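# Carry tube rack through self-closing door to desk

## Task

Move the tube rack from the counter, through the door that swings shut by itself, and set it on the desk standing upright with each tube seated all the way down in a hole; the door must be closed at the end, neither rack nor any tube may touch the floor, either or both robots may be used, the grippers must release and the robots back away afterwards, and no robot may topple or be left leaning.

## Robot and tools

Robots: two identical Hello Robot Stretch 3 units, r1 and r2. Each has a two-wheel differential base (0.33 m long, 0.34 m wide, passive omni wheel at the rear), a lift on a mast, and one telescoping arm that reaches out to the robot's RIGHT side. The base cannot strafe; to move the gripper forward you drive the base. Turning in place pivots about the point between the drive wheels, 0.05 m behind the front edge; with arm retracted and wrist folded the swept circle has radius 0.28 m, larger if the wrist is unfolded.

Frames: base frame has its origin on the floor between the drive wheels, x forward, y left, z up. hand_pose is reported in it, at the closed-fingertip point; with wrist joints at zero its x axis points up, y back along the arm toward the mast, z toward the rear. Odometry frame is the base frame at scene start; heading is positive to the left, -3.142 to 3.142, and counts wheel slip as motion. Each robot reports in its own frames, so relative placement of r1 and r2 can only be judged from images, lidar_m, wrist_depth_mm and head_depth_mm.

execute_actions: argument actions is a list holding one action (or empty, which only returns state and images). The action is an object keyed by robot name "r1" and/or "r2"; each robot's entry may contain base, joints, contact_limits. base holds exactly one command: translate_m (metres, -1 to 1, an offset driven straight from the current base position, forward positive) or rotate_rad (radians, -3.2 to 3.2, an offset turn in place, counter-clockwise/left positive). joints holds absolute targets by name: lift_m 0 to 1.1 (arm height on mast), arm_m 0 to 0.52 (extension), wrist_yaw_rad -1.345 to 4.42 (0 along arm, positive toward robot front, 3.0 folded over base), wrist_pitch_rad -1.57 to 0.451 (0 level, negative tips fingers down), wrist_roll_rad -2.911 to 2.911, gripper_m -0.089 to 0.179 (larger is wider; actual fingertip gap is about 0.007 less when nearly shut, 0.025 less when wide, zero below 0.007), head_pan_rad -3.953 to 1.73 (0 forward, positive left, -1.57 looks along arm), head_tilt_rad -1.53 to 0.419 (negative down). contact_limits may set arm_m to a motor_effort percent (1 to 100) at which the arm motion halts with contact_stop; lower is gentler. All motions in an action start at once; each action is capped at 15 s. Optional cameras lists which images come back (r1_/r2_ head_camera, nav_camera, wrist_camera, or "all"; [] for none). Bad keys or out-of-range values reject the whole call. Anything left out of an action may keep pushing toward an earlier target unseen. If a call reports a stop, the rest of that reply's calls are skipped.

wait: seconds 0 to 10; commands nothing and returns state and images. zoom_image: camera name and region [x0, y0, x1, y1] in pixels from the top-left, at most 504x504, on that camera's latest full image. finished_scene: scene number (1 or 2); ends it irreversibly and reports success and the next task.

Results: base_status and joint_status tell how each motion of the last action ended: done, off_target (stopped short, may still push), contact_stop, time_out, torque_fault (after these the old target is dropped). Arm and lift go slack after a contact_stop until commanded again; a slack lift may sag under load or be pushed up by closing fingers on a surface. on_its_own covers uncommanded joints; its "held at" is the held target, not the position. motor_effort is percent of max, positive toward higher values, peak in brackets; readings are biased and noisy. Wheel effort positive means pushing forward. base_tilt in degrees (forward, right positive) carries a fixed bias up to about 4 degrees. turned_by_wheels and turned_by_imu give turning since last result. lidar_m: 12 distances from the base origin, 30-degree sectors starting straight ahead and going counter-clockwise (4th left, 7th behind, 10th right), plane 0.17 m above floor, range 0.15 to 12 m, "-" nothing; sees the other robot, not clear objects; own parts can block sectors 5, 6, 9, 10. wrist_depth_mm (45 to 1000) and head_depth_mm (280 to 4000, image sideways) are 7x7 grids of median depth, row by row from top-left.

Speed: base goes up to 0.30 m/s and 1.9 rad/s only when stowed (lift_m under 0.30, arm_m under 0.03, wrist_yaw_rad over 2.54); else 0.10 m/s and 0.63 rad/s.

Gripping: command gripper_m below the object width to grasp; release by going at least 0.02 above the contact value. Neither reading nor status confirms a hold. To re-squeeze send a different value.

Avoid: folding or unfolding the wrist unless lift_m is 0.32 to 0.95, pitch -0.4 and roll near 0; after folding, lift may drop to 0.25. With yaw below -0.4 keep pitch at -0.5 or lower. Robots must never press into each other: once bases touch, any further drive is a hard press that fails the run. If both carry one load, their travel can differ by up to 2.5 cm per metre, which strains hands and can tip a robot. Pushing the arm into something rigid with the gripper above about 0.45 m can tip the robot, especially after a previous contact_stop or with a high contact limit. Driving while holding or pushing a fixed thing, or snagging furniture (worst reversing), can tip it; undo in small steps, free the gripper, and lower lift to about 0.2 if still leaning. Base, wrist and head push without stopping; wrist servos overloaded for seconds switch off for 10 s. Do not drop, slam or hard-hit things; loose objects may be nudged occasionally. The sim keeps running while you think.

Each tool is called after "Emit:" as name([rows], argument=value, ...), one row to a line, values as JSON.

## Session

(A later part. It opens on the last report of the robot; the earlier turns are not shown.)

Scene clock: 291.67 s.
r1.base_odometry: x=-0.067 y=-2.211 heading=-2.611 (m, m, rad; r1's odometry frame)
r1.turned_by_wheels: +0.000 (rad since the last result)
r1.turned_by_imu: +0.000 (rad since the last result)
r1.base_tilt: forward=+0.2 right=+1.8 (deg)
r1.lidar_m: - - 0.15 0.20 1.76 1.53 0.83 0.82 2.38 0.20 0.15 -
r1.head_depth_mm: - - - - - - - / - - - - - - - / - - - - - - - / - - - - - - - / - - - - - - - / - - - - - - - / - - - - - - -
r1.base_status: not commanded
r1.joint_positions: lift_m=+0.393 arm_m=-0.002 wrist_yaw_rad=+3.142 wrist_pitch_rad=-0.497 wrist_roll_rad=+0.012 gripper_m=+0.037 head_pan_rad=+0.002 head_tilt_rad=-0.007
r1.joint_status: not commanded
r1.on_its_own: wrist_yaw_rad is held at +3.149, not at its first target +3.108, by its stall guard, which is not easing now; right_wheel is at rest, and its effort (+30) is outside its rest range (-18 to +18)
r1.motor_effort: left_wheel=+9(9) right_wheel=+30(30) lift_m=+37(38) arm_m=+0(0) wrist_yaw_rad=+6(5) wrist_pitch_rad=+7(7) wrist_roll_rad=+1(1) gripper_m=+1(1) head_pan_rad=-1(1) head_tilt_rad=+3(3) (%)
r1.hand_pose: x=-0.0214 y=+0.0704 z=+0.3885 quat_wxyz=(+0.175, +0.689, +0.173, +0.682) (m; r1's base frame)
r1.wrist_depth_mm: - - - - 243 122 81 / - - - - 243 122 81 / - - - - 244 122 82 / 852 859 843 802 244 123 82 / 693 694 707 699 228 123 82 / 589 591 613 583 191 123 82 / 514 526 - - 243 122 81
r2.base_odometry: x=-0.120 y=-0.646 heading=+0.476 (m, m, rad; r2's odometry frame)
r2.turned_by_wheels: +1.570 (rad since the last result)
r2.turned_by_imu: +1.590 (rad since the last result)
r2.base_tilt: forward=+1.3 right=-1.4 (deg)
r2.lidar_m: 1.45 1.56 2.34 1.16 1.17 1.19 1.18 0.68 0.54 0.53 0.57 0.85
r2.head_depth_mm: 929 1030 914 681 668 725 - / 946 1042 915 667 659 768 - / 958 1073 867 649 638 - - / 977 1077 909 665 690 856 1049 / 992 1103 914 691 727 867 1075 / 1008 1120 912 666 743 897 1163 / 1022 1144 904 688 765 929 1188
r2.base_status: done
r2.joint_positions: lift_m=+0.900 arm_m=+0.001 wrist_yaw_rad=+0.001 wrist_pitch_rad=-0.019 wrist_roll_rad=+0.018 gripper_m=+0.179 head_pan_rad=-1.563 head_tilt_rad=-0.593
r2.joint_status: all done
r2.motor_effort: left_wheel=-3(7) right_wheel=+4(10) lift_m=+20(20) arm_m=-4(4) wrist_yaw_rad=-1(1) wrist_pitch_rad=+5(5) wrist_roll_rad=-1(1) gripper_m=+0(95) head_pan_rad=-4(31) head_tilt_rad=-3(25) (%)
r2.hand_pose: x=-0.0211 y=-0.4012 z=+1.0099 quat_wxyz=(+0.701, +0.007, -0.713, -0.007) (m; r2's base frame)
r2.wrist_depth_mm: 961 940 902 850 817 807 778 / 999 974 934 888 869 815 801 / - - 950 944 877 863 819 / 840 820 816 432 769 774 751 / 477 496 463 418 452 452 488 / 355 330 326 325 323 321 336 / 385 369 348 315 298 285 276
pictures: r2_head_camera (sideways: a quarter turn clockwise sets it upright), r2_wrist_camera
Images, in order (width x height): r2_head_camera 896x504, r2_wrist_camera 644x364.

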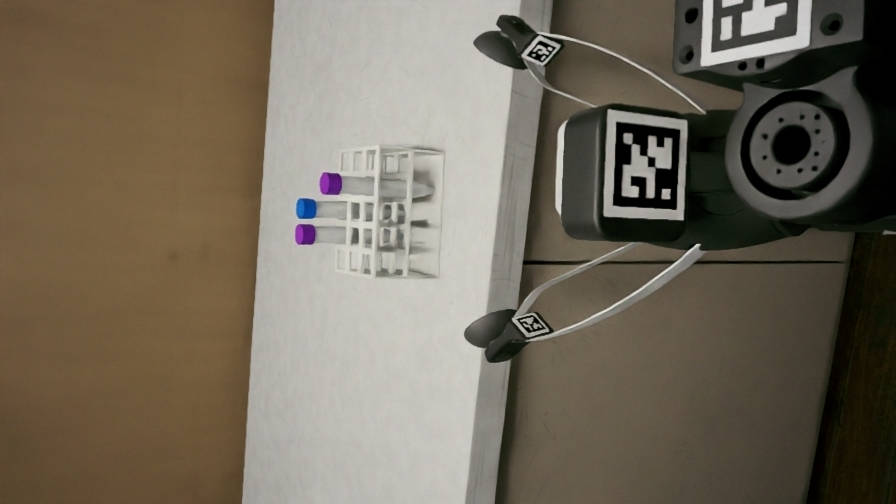

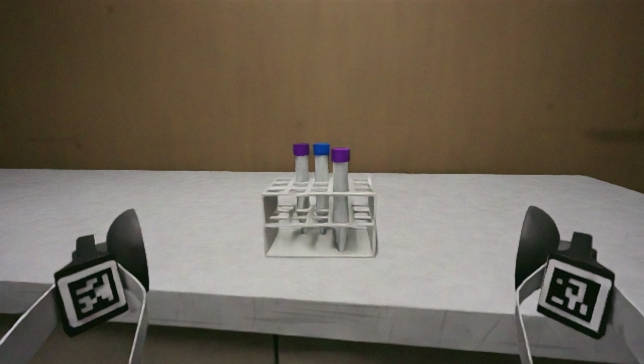

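Emit:
execute_actions([
  {"r2":{"joints":{"lift_m":0.87}}},
], cameras=[])

Emit:
execute_actions([
  {"r2":{"joints":{"arm_m":0.27}}},
], cameras=[])

Emit:
execute_actions([
  {"r2":{"joints":{"gripper_m":0.09}}},
], cameras=["r2_head_camera"])

Emit:
execute_actions([
  {"r2":{"joints":{"lift_m":0.93}}},
], cameras=["r2_wrist_camera","r2_head_camera"])

Scene clock: 293.60 s.
r1.base_odometry: x=-0.067 y=-2.211 heading=-2.611 (m, m, rad; r1's odometry frame)
r1.turned_by_wheels: +0.000 (rad since the last result)
r1.turned_by_imu: +0.000 (rad since the last result)
r1.base_tilt: forward=+0.1 right=+2.0 (deg)
r1.lidar_m: - - 0.15 0.20 1.76 1.52 0.83 0.82 2.38 0.20 0.15 -
r1.head_depth_mm: - - - - - - - / - - - - - - - / - - - - - - - / - - - - - - - / - - - - - - - / - - - - - - - / - - - - - - -
r1.base_status: not commanded
r1.joint_positions: lift_m=+0.393 arm_m=-0.002 wrist_yaw_rad=+3.142 wrist_pitch_rad=-0.497 wrist_roll_rad=+0.012 gripper_m=+0.037 head_pan_rad=+0.002 head_tilt_rad=-0.007
r1.joint_status: not commanded
r1.on_its_own: wrist_yaw_rad is held at +3.149, not at its first target +3.108, by its stall guard, which is not easing now; right_wheel is at rest, and its effort (+30) is outside its rest range (-18 to +18)
r1.motor_effort: left_wheel=+10(10) right_wheel=+30(30) lift_m=+37(37) arm_m=+0(0) wrist_yaw_rad=+6(6) wrist_pitch_rad=+7(7) wrist_roll_rad=+1(1) gripper_m=+0(0) head_pan_rad=-1(1) head_tilt_rad=+3(3) (%)
r1.hand_pose: x=-0.0214 y=+0.0704 z=+0.3885 quat_wxyz=(+0.175, +0.689, +0.173, +0.682) (m; r1's base frame)
r1.wrist_depth_mm: - - - - 242 121 81 / - - - - 241 122 81 / - - - - 243 122 81 / 831 846 828 834 243 122 82 / 685 698 685 691 229 123 82 / 587 589 612 584 190 123 82 / 509 525 - - 243 123 81
r2.base_odometry: x=-0.120 y=-0.646 heading=+0.476 (m, m, rad; r2's odometry frame)
r2.turned_by_wheels: +0.000 (rad since the last result)
r2.turned_by_imu: +0.000 (rad since the last result)
r2.base_tilt: forward=+1.4 right=-1.4 (deg)
r2.lidar_m: 1.45 1.56 2.34 1.16 1.17 1.19 1.18 0.68 0.54 0.53 0.57 0.86
r2.head_depth_mm: 932 1028 918 667 665 752 - / 948 1046 915 667 668 774 - / 961 1066 868 650 674 - - / 978 1090 913 664 696 846 1056 / 991 1105 908 665 740 870 1082 / 1010 1124 909 664 743 893 1161 / 1022 1147 900 690 765 922 1187
r2.base_status: not commanded
r2.joint_positions: lift_m=+0.870 arm_m=+0.001 wrist_yaw_rad=+0.001 wrist_pitch_rad=-0.019 wrist_roll_rad=+0.018 gripper_m=+0.179 head_pan_rad=-1.563 head_tilt_rad=-0.593
r2.joint_status: all done
r2.motor_effort: left_wheel=-3(3) right_wheel=+5(4) lift_m=+20(23) arm_m=-4(4) wrist_yaw_rad=-1(2) wrist_pitch_rad=+5(5) wrist_roll_rad=-1(1) gripper_m=+0(1) head_pan_rad=-3(2) head_tilt_rad=-4(4) (%)
r2.hand_pose: x=-0.0211 y=-0.4012 z=+0.9799 quat_wxyz=(+0.701, +0.007, -0.713, -0.007) (m; r2's base frame)
r2.wrist_depth_mm: 951 940 894 853 833 821 779 / - 972 916 889 871 825 795 / - 995 939 900 881 848 844 / 686 683 662 427 624 617 603 / 392 405 379 374 372 367 393 / 343 320 312 300 288 278 276 / 382 367 351 337 322 309 296
pictures: none
No camera images: the call's "cameras" was empty. Leave "cameras" out to get every camera's image.

Scene clock: 296.80 s.
r1.base_odometry: x=-0.067 y=-2.211 heading=-2.611 (m, m, rad; r1's odometry frame)
r1.turned_by_wheels: +0.000 (rad since the last result)
r1.turned_by_imu: +0.000 (rad since the last result)
r1.base_tilt: forward=+0.0 right=+1.7 (deg)
r1.lidar_m: - - 0.15 0.20 1.77 1.52 0.83 0.82 2.38 0.20 0.15 -
r1.head_depth_mm: - - - - - - - / - - - - - - - / - - - - - - - / - - - - - - - / - - - - - - - / - - - - - - - / - - - - - - -
r1.base_status: not commanded
r1.joint_positions: lift_m=+0.393 arm_m=-0.002 wrist_yaw_rad=+3.142 wrist_pitch_rad=-0.497 wrist_roll_rad=+0.012 gripper_m=+0.037 head_pan_rad=+0.002 head_tilt_rad=-0.007
r1.joint_status: not commanded
r1.on_its_own: wrist_yaw_rad is held at +3.149, not at its first target +3.108, by its stall guard, which is not easing now; right_wheel is at rest, and its effort (+30) is outside its rest range (-18 to +18)
r1.motor_effort: left_wheel=+8(10) right_wheel=+30(30) lift_m=+37(37) arm_m=+0(0) wrist_yaw_rad=+5(5) wrist_pitch_rad=+7(7) wrist_roll_rad=+0(1) gripper_m=-1(0) head_pan_rad=-1(1) head_tilt_rad=+3(3) (%)
r1.hand_pose: x=-0.0214 y=+0.0704 z=+0.3885 quat_wxyz=(+0.175, +0.689, +0.173, +0.682) (m; r1's base frame)
r1.wrist_depth_mm: - - - - 242 122 81 / - - - - 243 122 81 / - - - - 244 123 82 / 867 859 845 828 244 123 82 / 701 697 689 690 230 123 82 / 590 586 612 598 191 123 82 / 508 528 - - 243 123 81
r2.base_odometry: x=-0.120 y=-0.646 heading=+0.476 (m, m, rad; r2's odometry frame)
r2.turned_by_wheels: +0.000 (rad since the last result)
r2.turned_by_imu: +0.000 (rad since the last result)
r2.base_tilt: forward=+1.4 right=-1.3 (deg)
r2.lidar_m: 1.45 1.56 2.33 1.16 1.17 1.20 1.18 0.68 0.54 0.53 0.57 0.86
r2.head_depth_mm: 927 1034 917 - 663 778 945 / 944 1046 965 - 686 792 972 / 956 1066 965 - 705 814 1007 / 976 1083 910 642 696 843 1039 / 996 1101 915 664 724 866 1082 / 1008 1122 910 664 740 895 1156 / 1025 1143 903 692 764 922 1182
r2.base_status: not commanded
r2.joint_positions: lift_m=+0.870 arm_m=+0.270 wrist_yaw_rad=+0.001 wrist_pitch_rad=-0.019 wrist_roll_rad=+0.018 gripper_m=+0.179 head_pan_rad=-1.563 head_tilt_rad=-0.593
r2.joint_status: all done
r2.motor_effort: left_wheel=-3(3) right_wheel=+5(4) lift_m=+20(20) arm_m=+4(9) wrist_yaw_rad=-1(0) wrist_pitch_rad=+5(5) wrist_roll_rad=-1(1) gripper_m=+0(0) head_pan_rad=-4(2) head_tilt_rad=-4(4) (%)
r2.hand_pose: x=-0.0213 y=-0.6704 z=+0.9799 quat_wxyz=(+0.701, +0.007, -0.713, -0.007) (m; r2's base frame)
r2.wrist_depth_mm: 671 646 628 601 576 557 543 / 700 690 644 612 600 579 562 / 736 718 681 636 617 591 577 / 681 664 649 175 624 603 589 / 389 399 182 147 178 370 393 / 290 152 168 124 125 258 272 / 199 198 170 132 143 201 193
pictures: none
No camera images: the call's "cameras" was empty. Leave "cameras" out to get every camera's image.

Scene clock: 298.47 s.
r1.base_odometry: x=-0.067 y=-2.211 heading=-2.611 (m, m, rad; r1's odometry frame)
r1.turned_by_wheels: +0.000 (rad since the last result)
r1.turned_by_imu: +0.000 (rad since the last result)
r1.base_tilt: forward=+0.0 right=+1.9 (deg)
r1.lidar_m: - - 0.15 0.20 1.77 1.52 0.83 0.82 2.38 0.20 0.15 -
r1.head_depth_mm: - - - - - - - / - - - - - - - / - - - - - - - / - - - - - - - / - - - - - - - / - - - - - - - / - - - - - - -
r1.base_status: not commanded
r1.joint_positions: lift_m=+0.393 arm_m=-0.002 wrist_yaw_rad=+3.142 wrist_pitch_rad=-0.497 wrist_roll_rad=+0.012 gripper_m=+0.037 head_pan_rad=+0.002 head_tilt_rad=-0.007
r1.joint_status: not commanded
r1.on_its_own: wrist_yaw_rad is held at +3.149, not at its first target +3.108, by its stall guard, which is not easing now; right_wheel is at rest, and its effort (+30) is outside its rest range (-18 to +18)
r1.motor_effort: left_wheel=+10(9) right_wheel=+30(30) lift_m=+38(37) arm_m=+0(0) wrist_yaw_rad=+6(6) wrist_pitch_rad=+7(7) wrist_roll_rad=+1(1) gripper_m=+0(0) head_pan_rad=-1(1) head_tilt_rad=+3(3) (%)
r1.hand_pose: x=-0.0214 y=+0.0704 z=+0.3885 quat_wxyz=(+0.175, +0.689, +0.173, +0.682) (m; r1's base frame)
r1.wrist_depth_mm: - - - - 243 122 81 / - - - - 244 122 81 / - - - - 245 123 82 / 837 825 845 839 243 123 82 / 691 696 695 689 228 122 81 / 595 587 615 585 191 122 82 / 509 524 - - 244 122 81
r2.base_odometry: x=-0.120 y=-0.646 heading=+0.476 (m, m, rad; r2's odometry frame)
r2.turned_by_wheels: +0.000 (rad since the last result)
r2.turned_by_imu: +0.000 (rad since the last result)
r2.base_tilt: forward=+1.3 right=-1.4 (deg)
r2.lidar_m: 1.45 1.56 2.33 1.16 1.17 1.19 1.18 0.68 0.54 0.53 0.57 0.86
r2.head_depth_mm: 930 1030 920 - 661 778 944 / 942 1047 962 - 686 791 971 / 962 1066 964 - 702 813 1001 / 974 1083 789 664 696 841 1045 / 992 1102 907 664 722 863 1086 / 1009 1122 906 661 746 893 1161 / 1021 1142 905 688 764 920 1191
r2.base_status: not commanded
r2.joint_positions: lift_m=+0.870 arm_m=+0.270 wrist_yaw_rad=-0.001 wrist_pitch_rad=-0.019 wrist_roll_rad=+0.018 gripper_m=+0.090 head_pan_rad=-1.563 head_tilt_rad=-0.593
r2.joint_status: all done
r2.motor_effort: left_wheel=-2(4) right_wheel=+4(6) lift_m=+20(20) arm_m=+4(4) wrist_yaw_rad=-1(1) wrist_pitch_rad=+5(5) wrist_roll_rad=-1(1) gripper_m=-1(100) head_pan_rad=-3(2) head_tilt_rad=-4(4) (%)
r2.hand_pose: x=-0.0216 y=-0.6704 z=+0.9799 quat_wxyz=(+0.701, +0.007, -0.713, -0.007) (m; r2's base frame)
r2.wrist_depth_mm: 680 652 629 613 582 557 547 / 695 687 644 624 613 579 564 / 743 694 660 641 610 588 576 / 673 668 400 256 634 600 591 / 384 381 187 185 329 365 362 / 272 269 168 184 247 274 259 / 209 207 200 187 203 203 202
pictures: r2_head_camera (sideways: a quarter turn clockwise sets it upright)
Images, in order (width x height): r2_head_camera 896x504.

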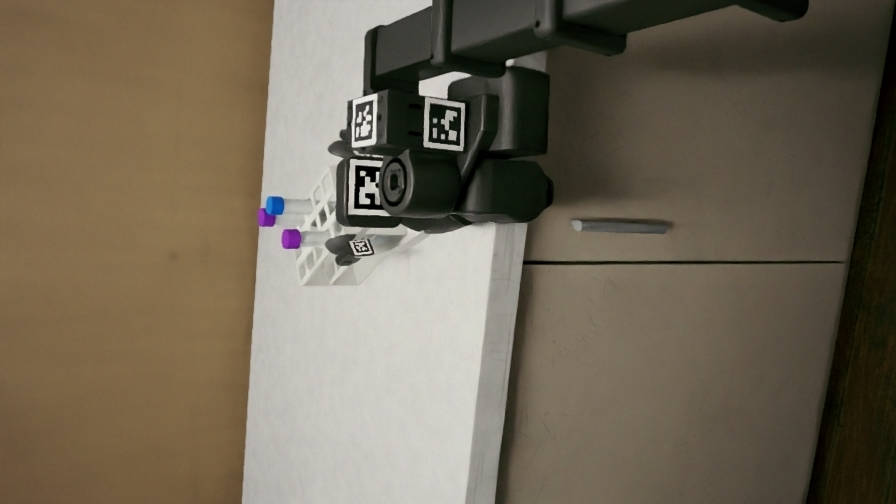

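Scene clock: 299.83 s.
r1.base_odometry: x=-0.067 y=-2.211 heading=-2.611 (m, m, rad; r1's odometry frame)
r1.turned_by_wheels: +0.000 (rad since the last result)
r1.turned_by_imu: +0.000 (rad since the last result)
r1.base_tilt: forward=+0.2 right=+1.9 (deg)
r1.lidar_m: - - 0.15 0.20 1.77 1.53 0.83 0.82 2.37 0.20 0.15 -
r1.head_depth_mm: - - - - - - - / - - - - - - - / - - - - - - - / - - - - - - - / - - - - - - - / - - - - - - - / - - - - - - -
r1.base_status: not commanded
r1.joint_positions: lift_m=+0.393 arm_m=-0.002 wrist_yaw_rad=+3.142 wrist_pitch_rad=-0.497 wrist_roll_rad=+0.012 gripper_m=+0.037 head_pan_rad=+0.002 head_tilt_rad=-0.007
r1.joint_status: not commanded
r1.on_its_own: wrist_yaw_rad is held at +3.149, not at its first target +3.108, by its stall guard, which is not easing now; right_wheel is at rest, and its effort (+30) is outside its rest range (-18 to +18)
r1.motor_effort: left_wheel=+9(9) right_wheel=+30(30) lift_m=+38(37) arm_m=+0(0) wrist_yaw_rad=+5(5) wrist_pitch_rad=+7(8) wrist_roll_rad=+1(1) gripper_m=-1(0) head_pan_rad=-1(1) head_tilt_rad=+3(3) (%)
r1.hand_pose: x=-0.0214 y=+0.0704 z=+0.3885 quat_wxyz=(+0.175, +0.689, +0.173, +0.682) (m; r1's base frame)
r1.wrist_depth_mm: - - - - 243 122 81 / - - - - 242 122 81 / - - - - 244 122 81 / 838 836 868 820 244 122 82 / 697 709 691 693 230 123 82 / 587 596 610 595 190 123 82 / 514 518 - - 243 123 81
r2.base_odometry: x=-0.120 y=-0.646 heading=+0.476 (m, m, rad; r2's odometry frame)
r2.turned_by_wheels: +0.000 (rad since the last result)
r2.turned_by_imu: +0.000 (rad since the last result)
r2.base_tilt: forward=+1.4 right=-1.3 (deg)
r2.lidar_m: 1.45 1.56 2.33 1.16 1.17 1.19 1.18 0.68 0.54 0.53 0.57 0.86
r2.head_depth_mm: 928 1027 - 620 658 769 939 / 948 1044 - 608 667 795 963 / 961 1071 - 613 687 816 1005 / 970 1082 791 663 696 839 1043 / 993 1104 910 667 721 868 1082 / 1011 1117 905 665 743 896 1162 / 1014 1139 906 686 763 925 1187
r2.base_status: not commanded
r2.joint_positions: lift_m=+0.930 arm_m=+0.270 wrist_yaw_rad=-0.001 wrist_pitch_rad=-0.019 wrist_roll_rad=+0.018 gripper_m=+0.090 head_pan_rad=-1.563 head_tilt_rad=-0.593
r2.joint_status: all done
r2.motor_effort: left_wheel=-2(3) right_wheel=+4(5) lift_m=+26(27) arm_m=+5(4) wrist_yaw_rad=+0(0) wrist_pitch_rad=+5(5) wrist_roll_rad=-1(1) gripper_m=-1(0) head_pan_rad=-2(3) head_tilt_rad=-3(3) (%)
r2.hand_pose: x=-0.0216 y=-0.6704 z=+1.0396 quat_wxyz=(+0.701, +0.007, -0.713, -0.007) (m; r2's base frame)
r2.wrist_depth_mm: 674 649 628 605 579 557 542 / 704 676 656 620 594 580 556 / 721 688 675 646 622 605 582 / 756 727 691 668 641 622 592 / 558 550 591 461 558 523 527 / 392 387 202 249 377 399 370 / 300 296 275 197 279 290 290
pictures: r2_head_camera (sideways: a quarter turn clockwise sets it upright), r2_wrist_camera
Images, in order (width x height): r2_head_camera 896x504, r2_wrist_camera 644x364.

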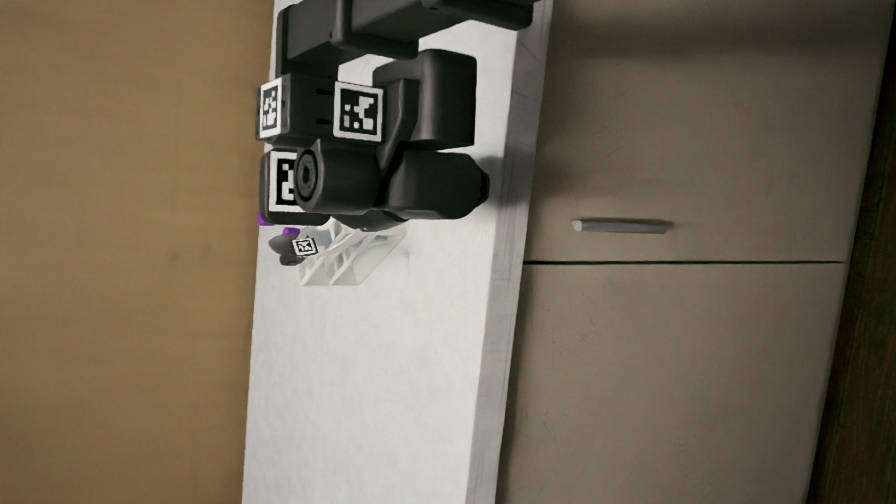

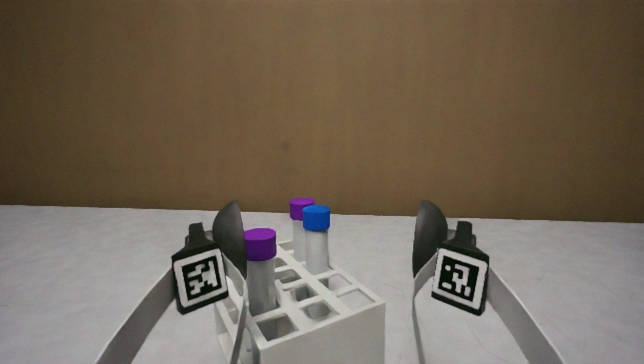

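Emit:
execute_actions([
  {"r2":{"joints":{"arm_m":0.1,"gripper_m":0.179,"lift_m":1.0,"wrist_pitch_rad":-0.5}}},
], cameras=["r2_wrist_camera","r2_head_camera"])

Scene clock: 302.73 s.
r1.base_odometry: x=-0.067 y=-2.211 heading=-2.611 (m, m, rad; r1's odometry frame)
r1.turned_by_wheels: +0.000 (rad since the last result)
r1.turned_by_imu: +0.000 (rad since the last result)
r1.base_tilt: forward=+0.2 right=+1.9 (deg)
r1.lidar_m: - - 0.15 0.20 1.77 1.53 0.83 0.82 2.38 0.20 0.15 -
r1.head_depth_mm: - - - - - - - / - - - - - - - / - - - - - - - / - - - - - - - / - - - - - - - / - - - - - - - / - - - - - - -
r1.base_status: not commanded
r1.joint_positions: lift_m=+0.393 arm_m=-0.002 wrist_yaw_rad=+3.142 wrist_pitch_rad=-0.497 wrist_roll_rad=+0.012 gripper_m=+0.037 head_pan_rad=+0.002 head_tilt_rad=-0.007
r1.joint_status: not commanded
r1.on_its_own: wrist_yaw_rad is held at +3.149, not at its first target +3.108, by its stall guard, which is not easing now; right_wheel is at rest, and its effort (+30) is outside its rest range (-18 to +18)
r1.motor_effort: left_wheel=+9(9) right_wheel=+30(30) lift_m=+38(38) arm_m=+0(0) wrist_yaw_rad=+6(6) wrist_pitch_rad=+7(7) wrist_roll_rad=+1(1) gripper_m=-1(0) head_pan_rad=-1(1) head_tilt_rad=+3(3) (%)
r1.hand_pose: x=-0.0214 y=+0.0704 z=+0.3885 quat_wxyz=(+0.175, +0.689, +0.173, +0.682) (m; r1's base frame)
r1.wrist_depth_mm: - - - - 242 122 81 / - - - - 243 122 81 / - - - - 245 122 82 / 857 869 838 840 243 123 82 / 701 696 696 690 228 123 82 / 595 584 606 603 190 123 82 / 515 517 - - 244 123 81
r2.base_odometry: x=-0.120 y=-0.646 heading=+0.476 (m, m, rad; r2's odometry frame)
r2.turned_by_wheels: +0.000 (rad since the last result)
r2.turned_by_imu: +0.000 (rad since the last result)
r2.base_tilt: forward=+1.3 right=-1.4 (deg)
r2.lidar_m: 1.45 1.56 2.33 1.16 1.17 1.19 1.18 0.68 0.54 0.53 0.57 0.86
r2.head_depth_mm: 932 1018 - - - 770 935 / 949 1050 - - - 791 971 / 961 1061 1022 - - 818 1003 / 982 1081 783 694 702 841 1041 / 990 1101 908 691 724 865 1082 / 1007 1126 904 662 743 893 1163 / 1020 1137 905 688 762 926 1188
r2.base_status: not commanded
r2.joint_positions: lift_m=+1.000 arm_m=+0.100 wrist_yaw_rad=+0.000 wrist_pitch_rad=-0.511 wrist_roll_rad=+0.018 gripper_m=+0.179 head_pan_rad=-1.563 head_tilt_rad=-0.593
r2.joint_status: all done
r2.motor_effort: left_wheel=-2(3) right_wheel=+4(5) lift_m=+27(25) arm_m=-4(5) wrist_yaw_rad=-1(0) wrist_pitch_rad=+3(5) wrist_roll_rad=-1(1) gripper_m=+0(97) head_pan_rad=-2(2) head_tilt_rad=-3(3) (%)
r2.hand_pose: x=-0.0216 y=-0.4570 z=+0.9922 quat_wxyz=(+0.678, +0.177, -0.690, -0.181) (m; r2's base frame)
r2.wrist_depth_mm: 795 764 744 628 726 703 669 / 555 542 506 363 516 507 501 / 425 419 413 383 404 398 391 / 345 343 337 332 328 322 323 / 307 297 288 285 278 278 283 / 404 380 360 336 279 265 249 / 553 501 445 407 381 356 344
pictures: r2_head_camera (sideways: a quarter turn clockwise sets it upright), r2_wrist_camera
Images, in order (width x height): r2_head_camera 896x504, r2_wrist_camera 644x364.

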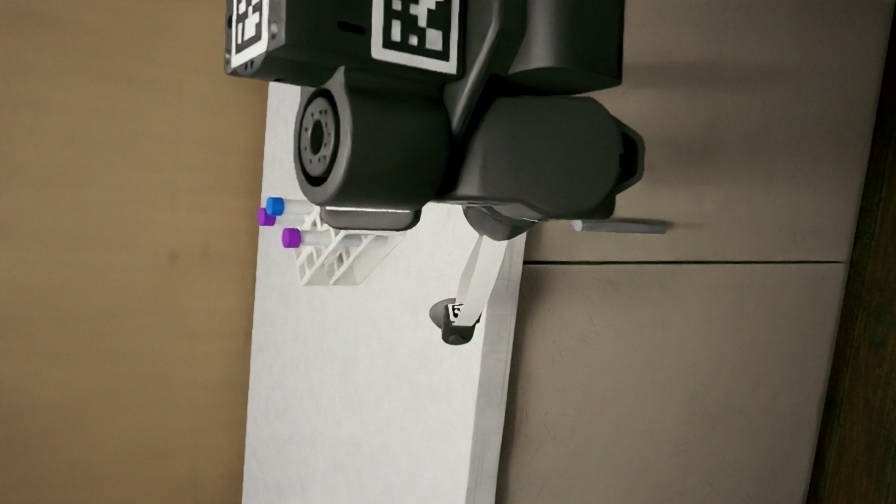

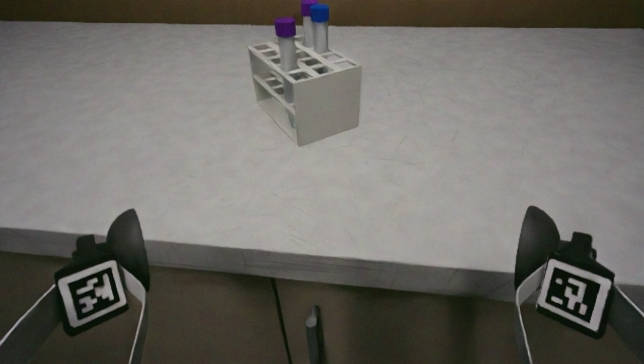

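Emit:
execute_actions([
  {"r2":{"base":{"translate_m":-0.16},"joints":{"wrist_yaw_rad":0.6,"wrist_pitch_rad":0,"lift_m":0.9,"gripper_m":0.14}}},
], cameras=["r2_wrist_camera"])

Scene clock: 308.30 s.
r1.base_odometry: x=-0.067 y=-2.211 heading=-2.611 (m, m, rad; r1's odometry frame)
r1.turned_by_wheels: +0.000 (rad since the last result)
r1.turned_by_imu: +0.000 (rad since the last result)
r1.base_tilt: forward=+0.1 right=+2.0 (deg)
r1.lidar_m: - - 0.15 0.20 1.77 1.52 0.83 0.82 2.37 0.20 0.15 -
r1.head_depth_mm: - - - - - - - / - - - - - - - / - - - - - - - / - - - - - - - / - - - - - - - / - - - - - - - / - - - - - - -
r1.base_status: not commanded
r1.joint_positions: lift_m=+0.393 arm_m=-0.002 wrist_yaw_rad=+3.142 wrist_pitch_rad=-0.497 wrist_roll_rad=+0.012 gripper_m=+0.037 head_pan_rad=+0.002 head_tilt_rad=-0.007
r1.joint_status: not commanded
r1.on_its_own: wrist_yaw_rad is held at +3.149, not at its first target +3.108, by its stall guard, which is not easing now; right_wheel is at rest, and its effort (+30) is outside its rest range (-18 to +18)
r1.motor_effort: left_wheel=+10(9) right_wheel=+30(30) lift_m=+37(38) arm_m=+0(0) wrist_yaw_rad=+6(5) wrist_pitch_rad=+7(7) wrist_roll_rad=+0(0) gripper_m=+0(0) head_pan_rad=-1(1) head_tilt_rad=+3(3) (%)
r1.hand_pose: x=-0.0214 y=+0.0704 z=+0.3885 quat_wxyz=(+0.175, +0.689, +0.173, +0.682) (m; r1's base frame)
r1.wrist_depth_mm: - - - - 242 122 81 / - - - - 243 122 82 / - - - - 243 123 82 / 869 840 852 827 243 122 82 / 701 704 688 691 228 123 82 / 601 590 610 578 191 123 82 / 510 527 - - 244 123 82
r2.base_odometry: x=-0.262 y=-0.719 heading=+0.476 (m, m, rad; r2's odometry frame)
r2.turned_by_wheels: +0.000 (rad since the last result)
r2.turned_by_imu: -0.001 (rad since the last result)
r2.base_tilt: forward=+1.4 right=-1.4 (deg)
r2.lidar_m: 1.60 1.73 2.59 1.14 1.14 1.03 1.02 1.09 0.52 0.51 0.55 0.83
r2.head_depth_mm: 919 1011 913 693 - 785 905 / 927 1024 915 694 - 808 935 / 946 1046 913 665 - - 970 / 958 1065 906 719 - 839 1004 / 976 1086 784 690 737 833 1044 / 992 1103 783 663 720 858 1090 / 1008 1120 905 690 742 891 1164
r2.base_status: done
r2.joint_positions: lift_m=+0.900 arm_m=+0.100 wrist_yaw_rad=+0.598 wrist_pitch_rad=-0.025 wrist_roll_rad=+0.018 gripper_m=+0.140 head_pan_rad=-1.563 head_tilt_rad=-0.593
r2.joint_status: all done
r2.motor_effort: left_wheel=-3(7) right_wheel=+4(6) lift_m=+21(22) arm_m=-4(4) wrist_yaw_rad=+0(4) wrist_pitch_rad=+7(8) wrist_roll_rad=-1(1) gripper_m=+0(96) head_pan_rad=-3(3) head_tilt_rad=-3(3) (%)
r2.hand_pose: x=+0.1225 y=-0.4565 z=+1.0085 quat_wxyz=(+0.672, +0.219, -0.679, +0.198) (m; r2's base frame)
r2.wrist_depth_mm: - - - - 832 708 614 / - - - - 876 715 617 / - - - - 887 726 636 / - 789 776 756 408 708 629 / - 663 455 446 379 457 436 / - - 365 320 318 - 312 / - 718 428 272 245 245 244
pictures: r2_wrist_camera
Images, in order (width x height): r2_wrist_camera 644x364.

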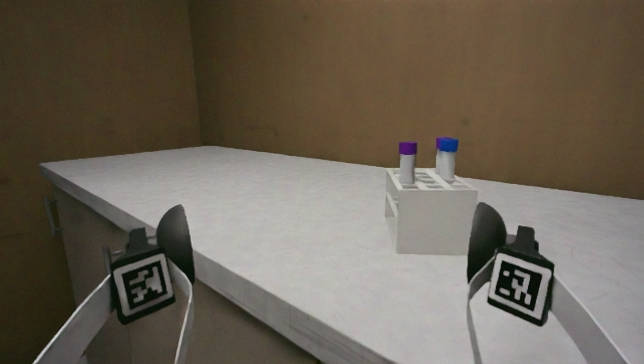

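Emit:
execute_actions([
  {"r2":{"joints":{"arm_m":0.28,"lift_m":0.87,"wrist_yaw_rad":0.65}}},
], cameras=["r2_wrist_camera"])

Scene clock: 311.53 s.
r1.base_odometry: x=-0.067 y=-2.211 heading=-2.611 (m, m, rad; r1's odometry frame)
r1.turned_by_wheels: +0.000 (rad since the last result)
r1.turned_by_imu: +0.000 (rad since the last result)
r1.base_tilt: forward=+0.1 right=+1.8 (deg)
r1.lidar_m: - - 0.15 0.20 1.77 1.53 0.83 0.82 2.38 0.20 0.15 -
r1.head_depth_mm: - - - - - - - / - - - - - - - / - - - - - - - / - - - - - - - / - - - - - - - / - - - - - - - / - - - - - - -
r1.base_status: not commanded
r1.joint_positions: lift_m=+0.393 arm_m=-0.002 wrist_yaw_rad=+3.142 wrist_pitch_rad=-0.497 wrist_roll_rad=+0.012 gripper_m=+0.037 head_pan_rad=+0.002 head_tilt_rad=-0.007
r1.joint_status: not commanded
r1.on_its_own: wrist_yaw_rad is held at +3.149, not at its first target +3.108, by its stall guard, which is not easing now; right_wheel is at rest, and its effort (+30) is outside its rest range (-18 to +18)
r1.motor_effort: left_wheel=+8(9) right_wheel=+30(31) lift_m=+38(38) arm_m=+0(0) wrist_yaw_rad=+6(6) wrist_pitch_rad=+8(7) wrist_roll_rad=+1(1) gripper_m=-1(1) head_pan_rad=-1(1) head_tilt_rad=+3(3) (%)
r1.hand_pose: x=-0.0214 y=+0.0704 z=+0.3885 quat_wxyz=(+0.175, +0.689, +0.173, +0.682) (m; r1's base frame)
r1.wrist_depth_mm: - - - - 243 122 81 / - - - - 244 122 81 / - - - - 243 123 81 / 850 841 872 821 243 123 82 / 690 710 703 698 230 123 82 / 580 591 602 598 190 122 82 / 511 522 - - 245 122 81
r2.base_odometry: x=-0.262 y=-0.719 heading=+0.476 (m, m, rad; r2's odometry frame)
r2.turned_by_wheels: +0.000 (rad since the last result)
r2.turned_by_imu: +0.000 (rad since the last result)
r2.base_tilt: forward=+1.4 right=-1.3 (deg)
r2.lidar_m: 1.61 1.73 2.58 1.13 1.15 1.03 1.02 1.09 0.52 0.51 0.55 0.83
r2.head_depth_mm: 916 1017 915 - 637 753 909 / 934 1031 960 - 647 764 933 / 945 1043 935 - 672 788 965 / 962 1060 958 - 681 810 1000 / 971 1090 783 641 698 836 1046 / 991 1101 777 639 706 863 1086 / 1006 1121 906 664 735 892 1161
r2.base_status: not commanded
r2.joint_positions: lift_m=+0.870 arm_m=+0.280 wrist_yaw_rad=+0.649 wrist_pitch_rad=-0.024 wrist_roll_rad=+0.018 gripper_m=+0.140 head_pan_rad=-1.563 head_tilt_rad=-0.593
r2.joint_status: all done
r2.motor_effort: left_wheel=-3(2) right_wheel=+4(4) lift_m=+20(22) arm_m=+4(0) wrist_yaw_rad=+1(1) wrist_pitch_rad=+7(7) wrist_roll_rad=-1(1) gripper_m=+0(0) head_pan_rad=-3(2) head_tilt_rad=-3(3) (%)
r2.hand_pose: x=+0.1331 y=-0.6282 z=+0.9787 quat_wxyz=(+0.667, +0.236, -0.673, +0.215) (m; r2's base frame)
r2.wrist_depth_mm: - - - 838 669 554 483 / - - - 869 702 572 484 / - - - 892 665 581 498 / 672 649 629 489 266 567 498 / 383 412 375 225 216 383 355 / 285 - 264 232 223 - 257 / 229 205 203 202 201 199 198
pictures: r2_wrist_camera
Images, in order (width x height): r2_wrist_camera 644x364.

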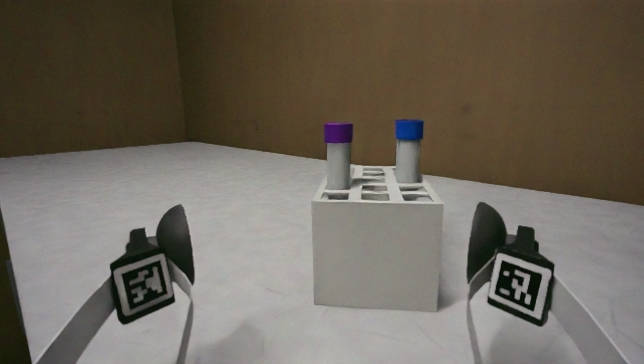

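Emit:
execute_actions([
  {"r2":{"base":{"translate_m":0.03},"joints":{"arm_m":0.375}}},
], cameras=["r2_wrist_camera"])

Emit:
execute_actions([
  {"r2":{"joints":{"gripper_m":0.05}}},
], cameras=[])

Emit:
execute_actions([
  {"r2":{"joints":{"lift_m":0.93}}},
], cameras=["r2_wrist_camera","r2_head_camera"])

Scene clock: 314.10 s.
r1.base_odometry: x=-0.067 y=-2.211 heading=-2.611 (m, m, rad; r1's odometry frame)
r1.turned_by_wheels: +0.000 (rad since the last result)
r1.turned_by_imu: +0.000 (rad since the last result)
r1.base_tilt: forward=+0.2 right=+1.8 (deg)
r1.lidar_m: - - 0.15 0.20 1.76 1.52 0.83 0.82 2.38 0.20 0.15 -
r1.head_depth_mm: - - - - - - - / - - - - - - - / - - - - - - - / - - - - - - - / - - - - - - - / - - - - - - - / - - - - - - -
r1.base_status: not commanded
r1.joint_positions: lift_m=+0.393 arm_m=-0.002 wrist_yaw_rad=+3.142 wrist_pitch_rad=-0.497 wrist_roll_rad=+0.012 gripper_m=+0.037 head_pan_rad=+0.002 head_tilt_rad=-0.007
r1.joint_status: not commanded
r1.on_its_own: wrist_yaw_rad is held at +3.149, not at its first target +3.108, by its stall guard, which is not easing now; right_wheel is at rest, and its effort (+30) is outside its rest range (-18 to +18)
r1.motor_effort: left_wheel=+10(9) right_wheel=+30(30) lift_m=+37(37) arm_m=+0(0) wrist_yaw_rad=+5(6) wrist_pitch_rad=+7(7) wrist_roll_rad=+1(0) gripper_m=+1(0) head_pan_rad=+0(0) head_tilt_rad=+3(3) (%)
r1.hand_pose: x=-0.0214 y=+0.0704 z=+0.3885 quat_wxyz=(+0.175, +0.689, +0.173, +0.682) (m; r1's base frame)
r1.wrist_depth_mm: - - - - 242 122 81 / - - - - 243 122 81 / - - - - 244 122 81 / 838 885 861 819 244 123 82 / 689 692 692 695 229 123 82 / 597 592 599 589 190 122 82 / 512 520 - - 244 123 81
r2.base_odometry: x=-0.236 y=-0.705 heading=+0.476 (m, m, rad; r2's odometry frame)
r2.turned_by_wheels: +0.000 (rad since the last result)
r2.turned_by_imu: -0.001 (rad since the last result)
r2.base_tilt: forward=+1.3 right=-1.3 (deg)
r2.lidar_m: 1.58 1.70 2.53 1.14 1.15 1.06 1.05 1.13 0.53 0.52 0.56 0.83
r2.head_depth_mm: 919 1017 967 - 664 752 921 / 933 1033 1020 642 652 770 937 / 950 1050 1022 618 669 794 976 / 962 1073 1019 641 684 818 1010 / 979 1081 740 666 694 840 1051 / 994 1113 839 664 727 870 1159 / 1010 1127 904 664 742 897 1159
r2.base_status: done
r2.joint_positions: lift_m=+0.870 arm_m=+0.375 wrist_yaw_rad=+0.649 wrist_pitch_rad=-0.024 wrist_roll_rad=+0.018 gripper_m=+0.140 head_pan_rad=-1.563 head_tilt_rad=-0.593
r2.joint_status: all done
r2.motor_effort: left_wheel=-2(4) right_wheel=+4(12) lift_m=+20(20) arm_m=+4(9) wrist_yaw_rad=+1(0) wrist_pitch_rad=+6(6) wrist_roll_rad=-1(1) gripper_m=+0(1) head_pan_rad=-2(3) head_tilt_rad=-4(4) (%)
r2.hand_pose: x=+0.1332 y=-0.7232 z=+0.9787 quat_wxyz=(+0.667, +0.236, -0.673, +0.215) (m; r2's base frame)
r2.wrist_depth_mm: - - 967 712 574 472 408 / - - - 754 580 488 418 / - - - 763 575 491 425 / 671 638 559 618 536 502 438 / 380 412 342 165 307 387 352 / 270 - 128 123 120 - 253 / 217 203 132 127 123 199 198
pictures: r2_wrist_camera
Images, in order (width x height): r2_wrist_camera 644x364.

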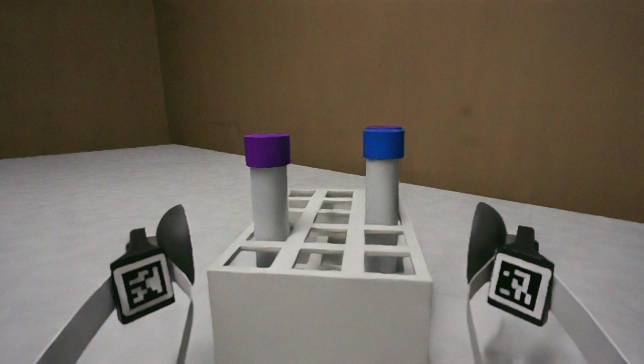

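Scene clock: 315.50 s.
r1.base_odometry: x=-0.067 y=-2.211 heading=-2.611 (m, m, rad; r1's odometry frame)
r1.turned_by_wheels: +0.000 (rad since the last result)
r1.turned_by_imu: +0.000 (rad since the last result)
r1.base_tilt: forward=+0.0 right=+1.9 (deg)
r1.lidar_m: - - 0.15 0.20 1.76 1.53 0.83 0.82 2.38 0.20 0.15 -
r1.head_depth_mm: - - - - - - - / - - - - - - - / - - - - - - - / - - - - - - - / - - - - - - - / - - - - - - - / - - - - - - -
r1.base_status: not commanded
r1.joint_positions: lift_m=+0.393 arm_m=-0.002 wrist_yaw_rad=+3.142 wrist_pitch_rad=-0.497 wrist_roll_rad=+0.012 gripper_m=+0.037 head_pan_rad=+0.002 head_tilt_rad=-0.007
r1.joint_status: not commanded
r1.on_its_own: wrist_yaw_rad is held at +3.149, not at its first target +3.108, by its stall guard, which is not easing now; right_wheel is at rest, and its effort (+30) is outside its rest range (-18 to +18)
r1.motor_effort: left_wheel=+10(9) right_wheel=+30(30) lift_m=+37(37) arm_m=+0(0) wrist_yaw_rad=+6(6) wrist_pitch_rad=+7(8) wrist_roll_rad=+1(1) gripper_m=+0(0) head_pan_rad=-1(1) head_tilt_rad=+3(4) (%)
r1.hand_pose: x=-0.0214 y=+0.0704 z=+0.3885 quat_wxyz=(+0.175, +0.689, +0.173, +0.682) (m; r1's base frame)
r1.wrist_depth_mm: - - - - 244 122 81 / - - - - 241 122 81 / - - - - 244 122 81 / 849 871 845 826 244 122 82 / 698 701 690 691 228 123 82 / 595 591 604 594 191 123 81 / 511 519 - - 244 122 82
r2.base_odometry: x=-0.236 y=-0.705 heading=+0.476 (m, m, rad; r2's odometry frame)
r2.turned_by_wheels: +0.000 (rad since the last result)
r2.turned_by_imu: +0.000 (rad since the last result)
r2.base_tilt: forward=+1.4 right=-1.3 (deg)
r2.lidar_m: 1.58 1.70 2.54 1.14 1.15 1.06 1.05 1.13 0.53 0.52 0.56 0.83
r2.head_depth_mm: 912 1016 963 - 664 751 920 / 936 1026 1023 642 649 767 941 / 948 1054 1022 619 668 790 969 / 967 1063 1015 640 682 816 1016 / 976 1081 740 664 694 840 1050 / 994 1107 860 664 727 864 1160 / 1012 1126 904 666 743 896 1159
r2.base_status: not commanded
r2.joint_positions: lift_m=+0.870 arm_m=+0.375 wrist_yaw_rad=+0.650 wrist_pitch_rad=-0.024 wrist_roll_rad=+0.018 gripper_m=+0.051 head_pan_rad=-1.563 head_tilt_rad=-0.593
r2.joint_status: all done
r2.motor_effort: left_wheel=-2(3) right_wheel=+4(4) lift_m=+20(20) arm_m=+4(4) wrist_yaw_rad=+1(0) wrist_pitch_rad=+7(7) wrist_roll_rad=-1(1) gripper_m=-21(100) head_pan_rad=-1(3) head_tilt_rad=-3(3) (%)
r2.hand_pose: x=+0.1332 y=-0.7232 z=+0.9787 quat_wxyz=(+0.667, +0.236, -0.673, +0.215) (m; r2's base frame)
r2.wrist_depth_mm: - - - 735 579 477 405 / - - - 733 584 486 418 / - - - 767 575 495 425 / 652 658 594 609 471 497 438 / 383 371 168 173 176 355 352 / 268 275 137 131 128 269 253 / 206 204 146 136 132 198 198
pictures: none
No camera images: the call's "cameras" was empty. Leave "cameras" out to get every camera's image.

Scene clock: 316.87 s.
r1.base_odometry: x=-0.067 y=-2.211 heading=-2.611 (m, m, rad; r1's odometry frame)
r1.turned_by_wheels: +0.000 (rad since the last result)
r1.turned_by_imu: +0.000 (rad since the last result)
r1.base_tilt: forward=+0.2 right=+1.8 (deg)
r1.lidar_m: - - 0.15 0.20 1.77 1.53 0.83 0.82 2.38 0.20 0.15 -
r1.head_depth_mm: - - - - - - - / - - - - - - - / - - - - - - - / - - - - - - - / - - - - - - - / - - - - - - - / - - - - - - -
r1.base_status: not commanded
r1.joint_positions: lift_m=+0.393 arm_m=-0.002 wrist_yaw_rad=+3.142 wrist_pitch_rad=-0.497 wrist_roll_rad=+0.012 gripper_m=+0.037 head_pan_rad=+0.002 head_tilt_rad=-0.007
r1.joint_status: not commanded
r1.on_its_own: wrist_yaw_rad is held at +3.149, not at its first target +3.108, by its stall guard, which is not easing now; right_wheel is at rest, and its effort (+30) is outside its rest range (-18 to +18)
r1.motor_effort: left_wheel=+9(10) right_wheel=+30(30) lift_m=+37(37) arm_m=+0(0) wrist_yaw_rad=+5(5) wrist_pitch_rad=+7(7) wrist_roll_rad=+1(1) gripper_m=+0(0) head_pan_rad=-1(1) head_tilt_rad=+3(4) (%)
r1.hand_pose: x=-0.0214 y=+0.0704 z=+0.3885 quat_wxyz=(+0.175, +0.689, +0.173, +0.682) (m; r1's base frame)
r1.wrist_depth_mm: - - - - 243 122 81 / - - - - 243 123 81 / - - - - 242 122 81 / 836 863 867 819 244 123 82 / 695 703 700 678 230 122 82 / 593 593 608 594 191 122 81 / 508 524 - - 244 123 81
r2.base_odometry: x=-0.236 y=-0.705 heading=+0.476 (m, m, rad; r2's odometry frame)
r2.turned_by_wheels: +0.000 (rad since the last result)
r2.turned_by_imu: +0.000 (rad since the last result)
r2.base_tilt: forward=+1.4 right=-1.3 (deg)
r2.lidar_m: 1.58 1.70 2.54 1.14 1.15 1.06 1.05 1.13 0.53 0.52 0.56 0.83
r2.head_depth_mm: 922 1007 - 644 637 749 908 / 932 1014 - 665 652 768 941 / 944 1035 - 666 668 789 974 / 968 1051 - 665 684 816 1009 / 978 1079 719 663 695 843 1051 / 998 1099 818 665 726 864 1163 / 1014 1132 904 662 739 898 1161
r2.base_status: not commanded
r2.joint_positions: lift_m=+0.930 arm_m=+0.375 wrist_yaw_rad=+0.650 wrist_pitch_rad=-0.027 wrist_roll_rad=+0.018 gripper_m=+0.051 head_pan_rad=-1.563 head_tilt_rad=-0.593
r2.joint_status: all done
r2.motor_effort: left_wheel=-3(3) right_wheel=+4(4) lift_m=+27(29) arm_m=+4(4) wrist_yaw_rad=-1(1) wrist_pitch_rad=+7(7) wrist_roll_rad=-1(1) gripper_m=-21(21) head_pan_rad=-2(2) head_tilt_rad=-4(4) (%)
r2.hand_pose: x=+0.1332 y=-0.7231 z=+1.0376 quat_wxyz=(+0.667, +0.237, -0.673, +0.214) (m; r2's base frame)
r2.wrist_depth_mm: - - 980 719 562 479 405 / - - - 751 586 486 414 / - - - 751 603 497 421 / 916 920 907 744 576 507 430 / 540 543 168 172 183 495 438 / 386 391 136 131 127 387 363 / 297 291 139 133 128 285 285
pictures: r2_head_camera (sideways: a quarter turn clockwise sets it upright), r2_wrist_camera
Images, in order (width x height): r2_head_camera 896x504, r2_wrist_camera 644x364.

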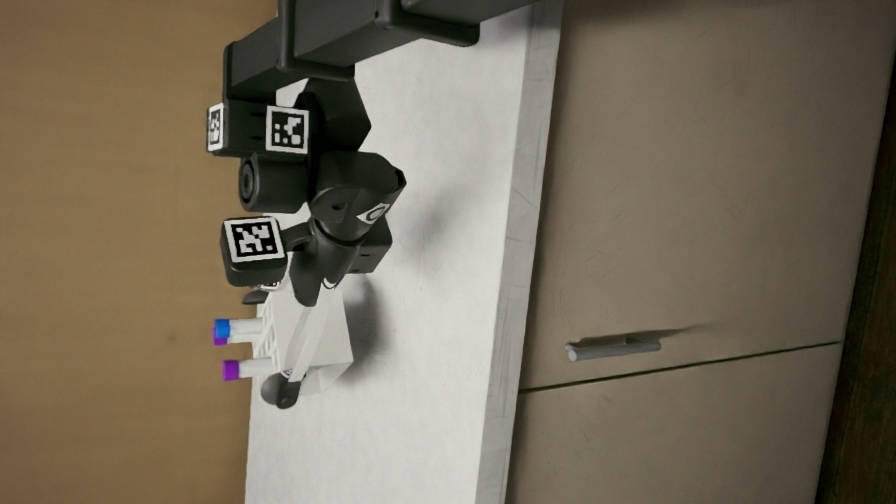

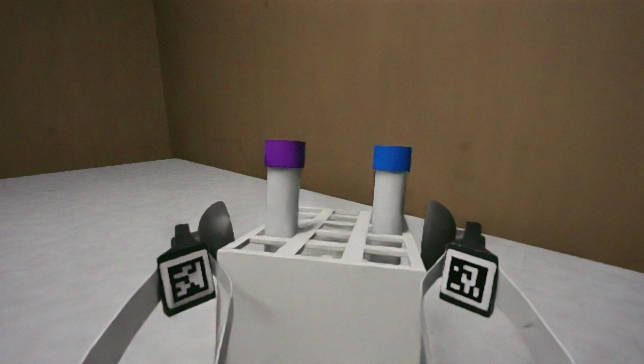

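Emit:
execute_actions([
  {"r2":{"joints":{"arm_m":0.05,"lift_m":0.97,"wrist_yaw_rad":1.4,"head_pan_rad":0,"head_tilt_rad":-0.3}}},
])

Scene clock: 322.20 s.
r1.base_odometry: x=-0.067 y=-2.211 heading=-2.611 (m, m, rad; r1's odometry frame)
r1.turned_by_wheels: +0.000 (rad since the last result)
r1.turned_by_imu: +0.000 (rad since the last result)
r1.base_tilt: forward=-0.1 right=+1.7 (deg)
r1.lidar_m: - - 0.15 0.20 1.77 1.52 0.83 0.82 2.38 0.20 0.15 -
r1.head_depth_mm: - - - - - - - / - - - - - - - / - - - - - - - / - - - - - - - / - - - - - - - / - - - - - - - / - - - - - - -
r1.base_status: not commanded
r1.joint_positions: lift_m=+0.393 arm_m=-0.002 wrist_yaw_rad=+3.142 wrist_pitch_rad=-0.497 wrist_roll_rad=+0.012 gripper_m=+0.037 head_pan_rad=+0.002 head_tilt_rad=-0.007
r1.joint_status: not commanded
r1.on_its_own: wrist_yaw_rad is held at +3.149, not at its first target +3.108, by its stall guard, which is not easing now; right_wheel is at rest, and its effort (+30) is outside its rest range (-18 to +18)
r1.motor_effort: left_wheel=+9(9) right_wheel=+30(30) lift_m=+38(38) arm_m=+0(0) wrist_yaw_rad=+6(5) wrist_pitch_rad=+8(7) wrist_roll_rad=+1(1) gripper_m=+0(0) head_pan_rad=-1(1) head_tilt_rad=+3(4) (%)
r1.hand_pose: x=-0.0214 y=+0.0704 z=+0.3885 quat_wxyz=(+0.175, +0.689, +0.173, +0.682) (m; r1's base frame)
r1.wrist_depth_mm: - - - - 240 122 81 / - - - - 245 123 81 / - - - - 244 122 82 / 863 857 861 819 243 122 82 / 704 680 694 704 230 122 82 / 581 593 607 586 191 123 82 / 521 529 - - 245 123 81
r2.base_odometry: x=-0.236 y=-0.705 heading=+0.476 (m, m, rad; r2's odometry frame)
r2.turned_by_wheels: +0.000 (rad since the last result)
r2.turned_by_imu: -0.001 (rad since the last result)
r2.base_tilt: forward=+1.4 right=-1.4 (deg)
r2.lidar_m: 1.58 1.70 2.54 1.14 1.15 1.06 1.05 1.13 0.53 0.52 0.56 0.83
r2.head_depth_mm: 1310 1381 1471 1575 1679 1778 1509 / 1324 1407 1500 1591 1713 1809 1501 / 1359 1430 1518 1625 1742 1824 1505 / 1355 1442 1547 1661 1780 1853 1492 / 1380 1475 1558 1691 1807 1889 1495 / 1412 1494 1592 1711 1844 1907 1508 / 1423 1524 1642 1751 1882 1896 1488
r2.base_status: not commanded
r2.joint_positions: lift_m=+0.970 arm_m=+0.050 wrist_yaw_rad=+1.400 wrist_pitch_rad=-0.027 wrist_roll_rad=+0.018 gripper_m=+0.051 head_pan_rad=-0.007 head_tilt_rad=-0.310
r2.joint_status: all done
r2.motor_effort: left_wheel=-2(3) right_wheel=+4(4) lift_m=+27(30) arm_m=-4(4) wrist_yaw_rad=+0(2) wrist_pitch_rad=+7(7) wrist_roll_rad=-1(1) gripper_m=-21(21) head_pan_rad=+2(29) head_tilt_rad=+4(22) (%)
r2.hand_pose: x=+0.2304 y=-0.2387 z=+1.0775 quat_wxyz=(+0.542, +0.467, -0.539, +0.444) (m; r2's base frame)
r2.wrist_depth_mm: - - - - - - - / - - - - - - - / - - - - - - - / - - - - 918 - - / - - 167 173 183 620 612 / - - 136 131 127 470 440 / - - 140 132 128 615 367
pictures: r1_head_camera (sideways: a quarter turn clockwise sets it upright), r1_nav_camera (sideways: a quarter turn counterclockwise sets it upright), r1_wrist_camera, r2_head_camera (sideways: a quarter turn clockwise sets it upright), r2_nav_camera (sideways: a quarter turn counterclockwise sets it upright), r2_wrist_camera
Images, in order (width x height): r1_head_camera 896x504, r1_nav_camera 672x504, r1_wrist_camera 644x364, r2_head_camera 896x504, r2_nav_camera 672x504, r2_wrist_camera 644x364.

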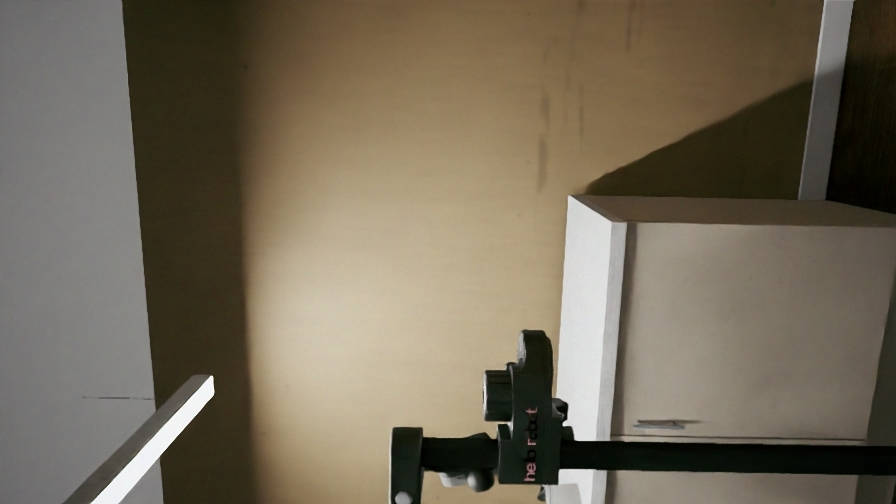

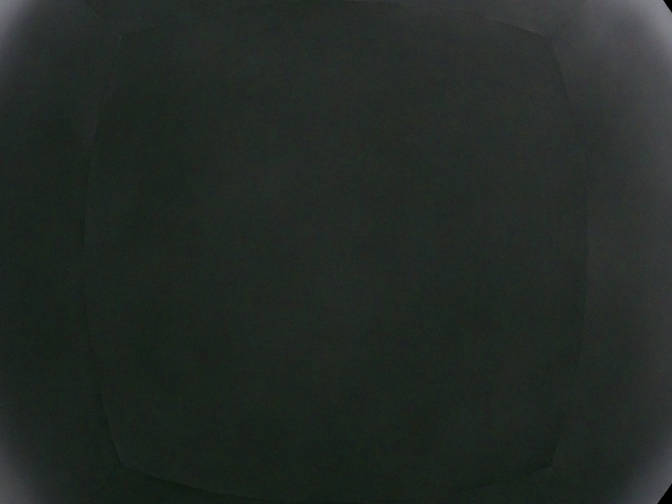

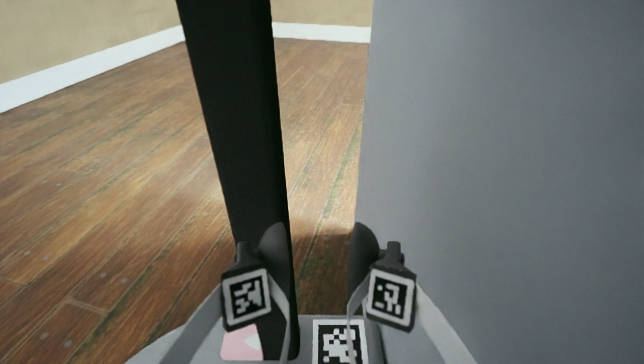

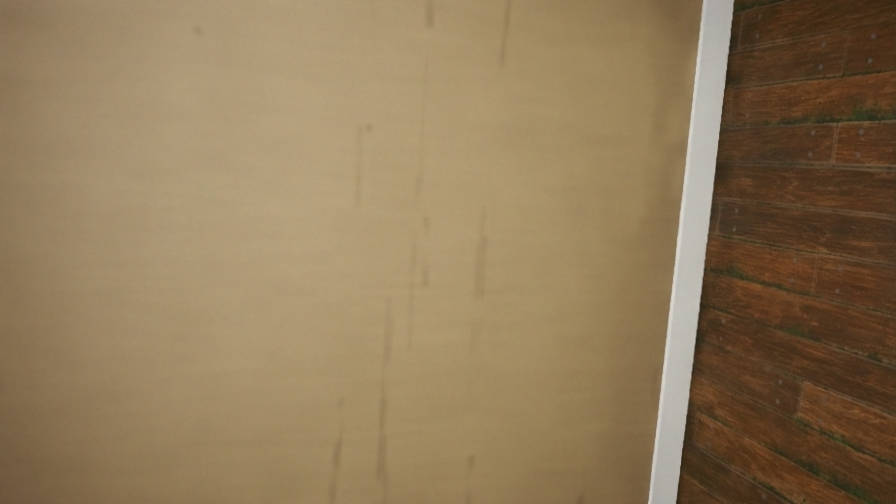

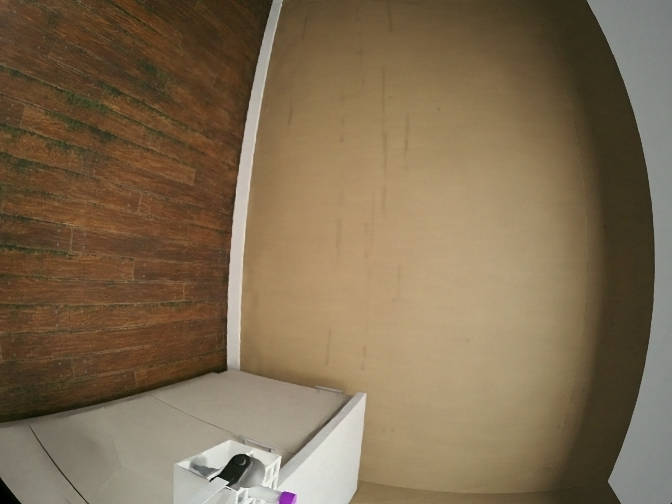

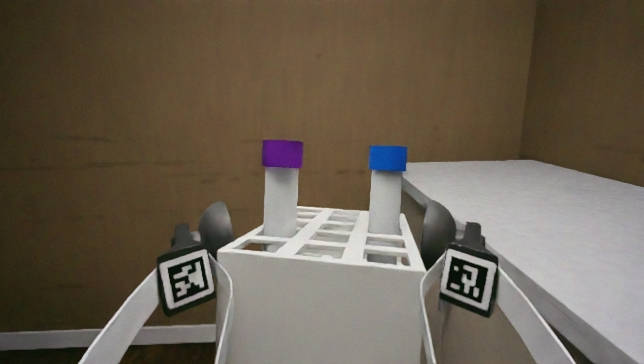

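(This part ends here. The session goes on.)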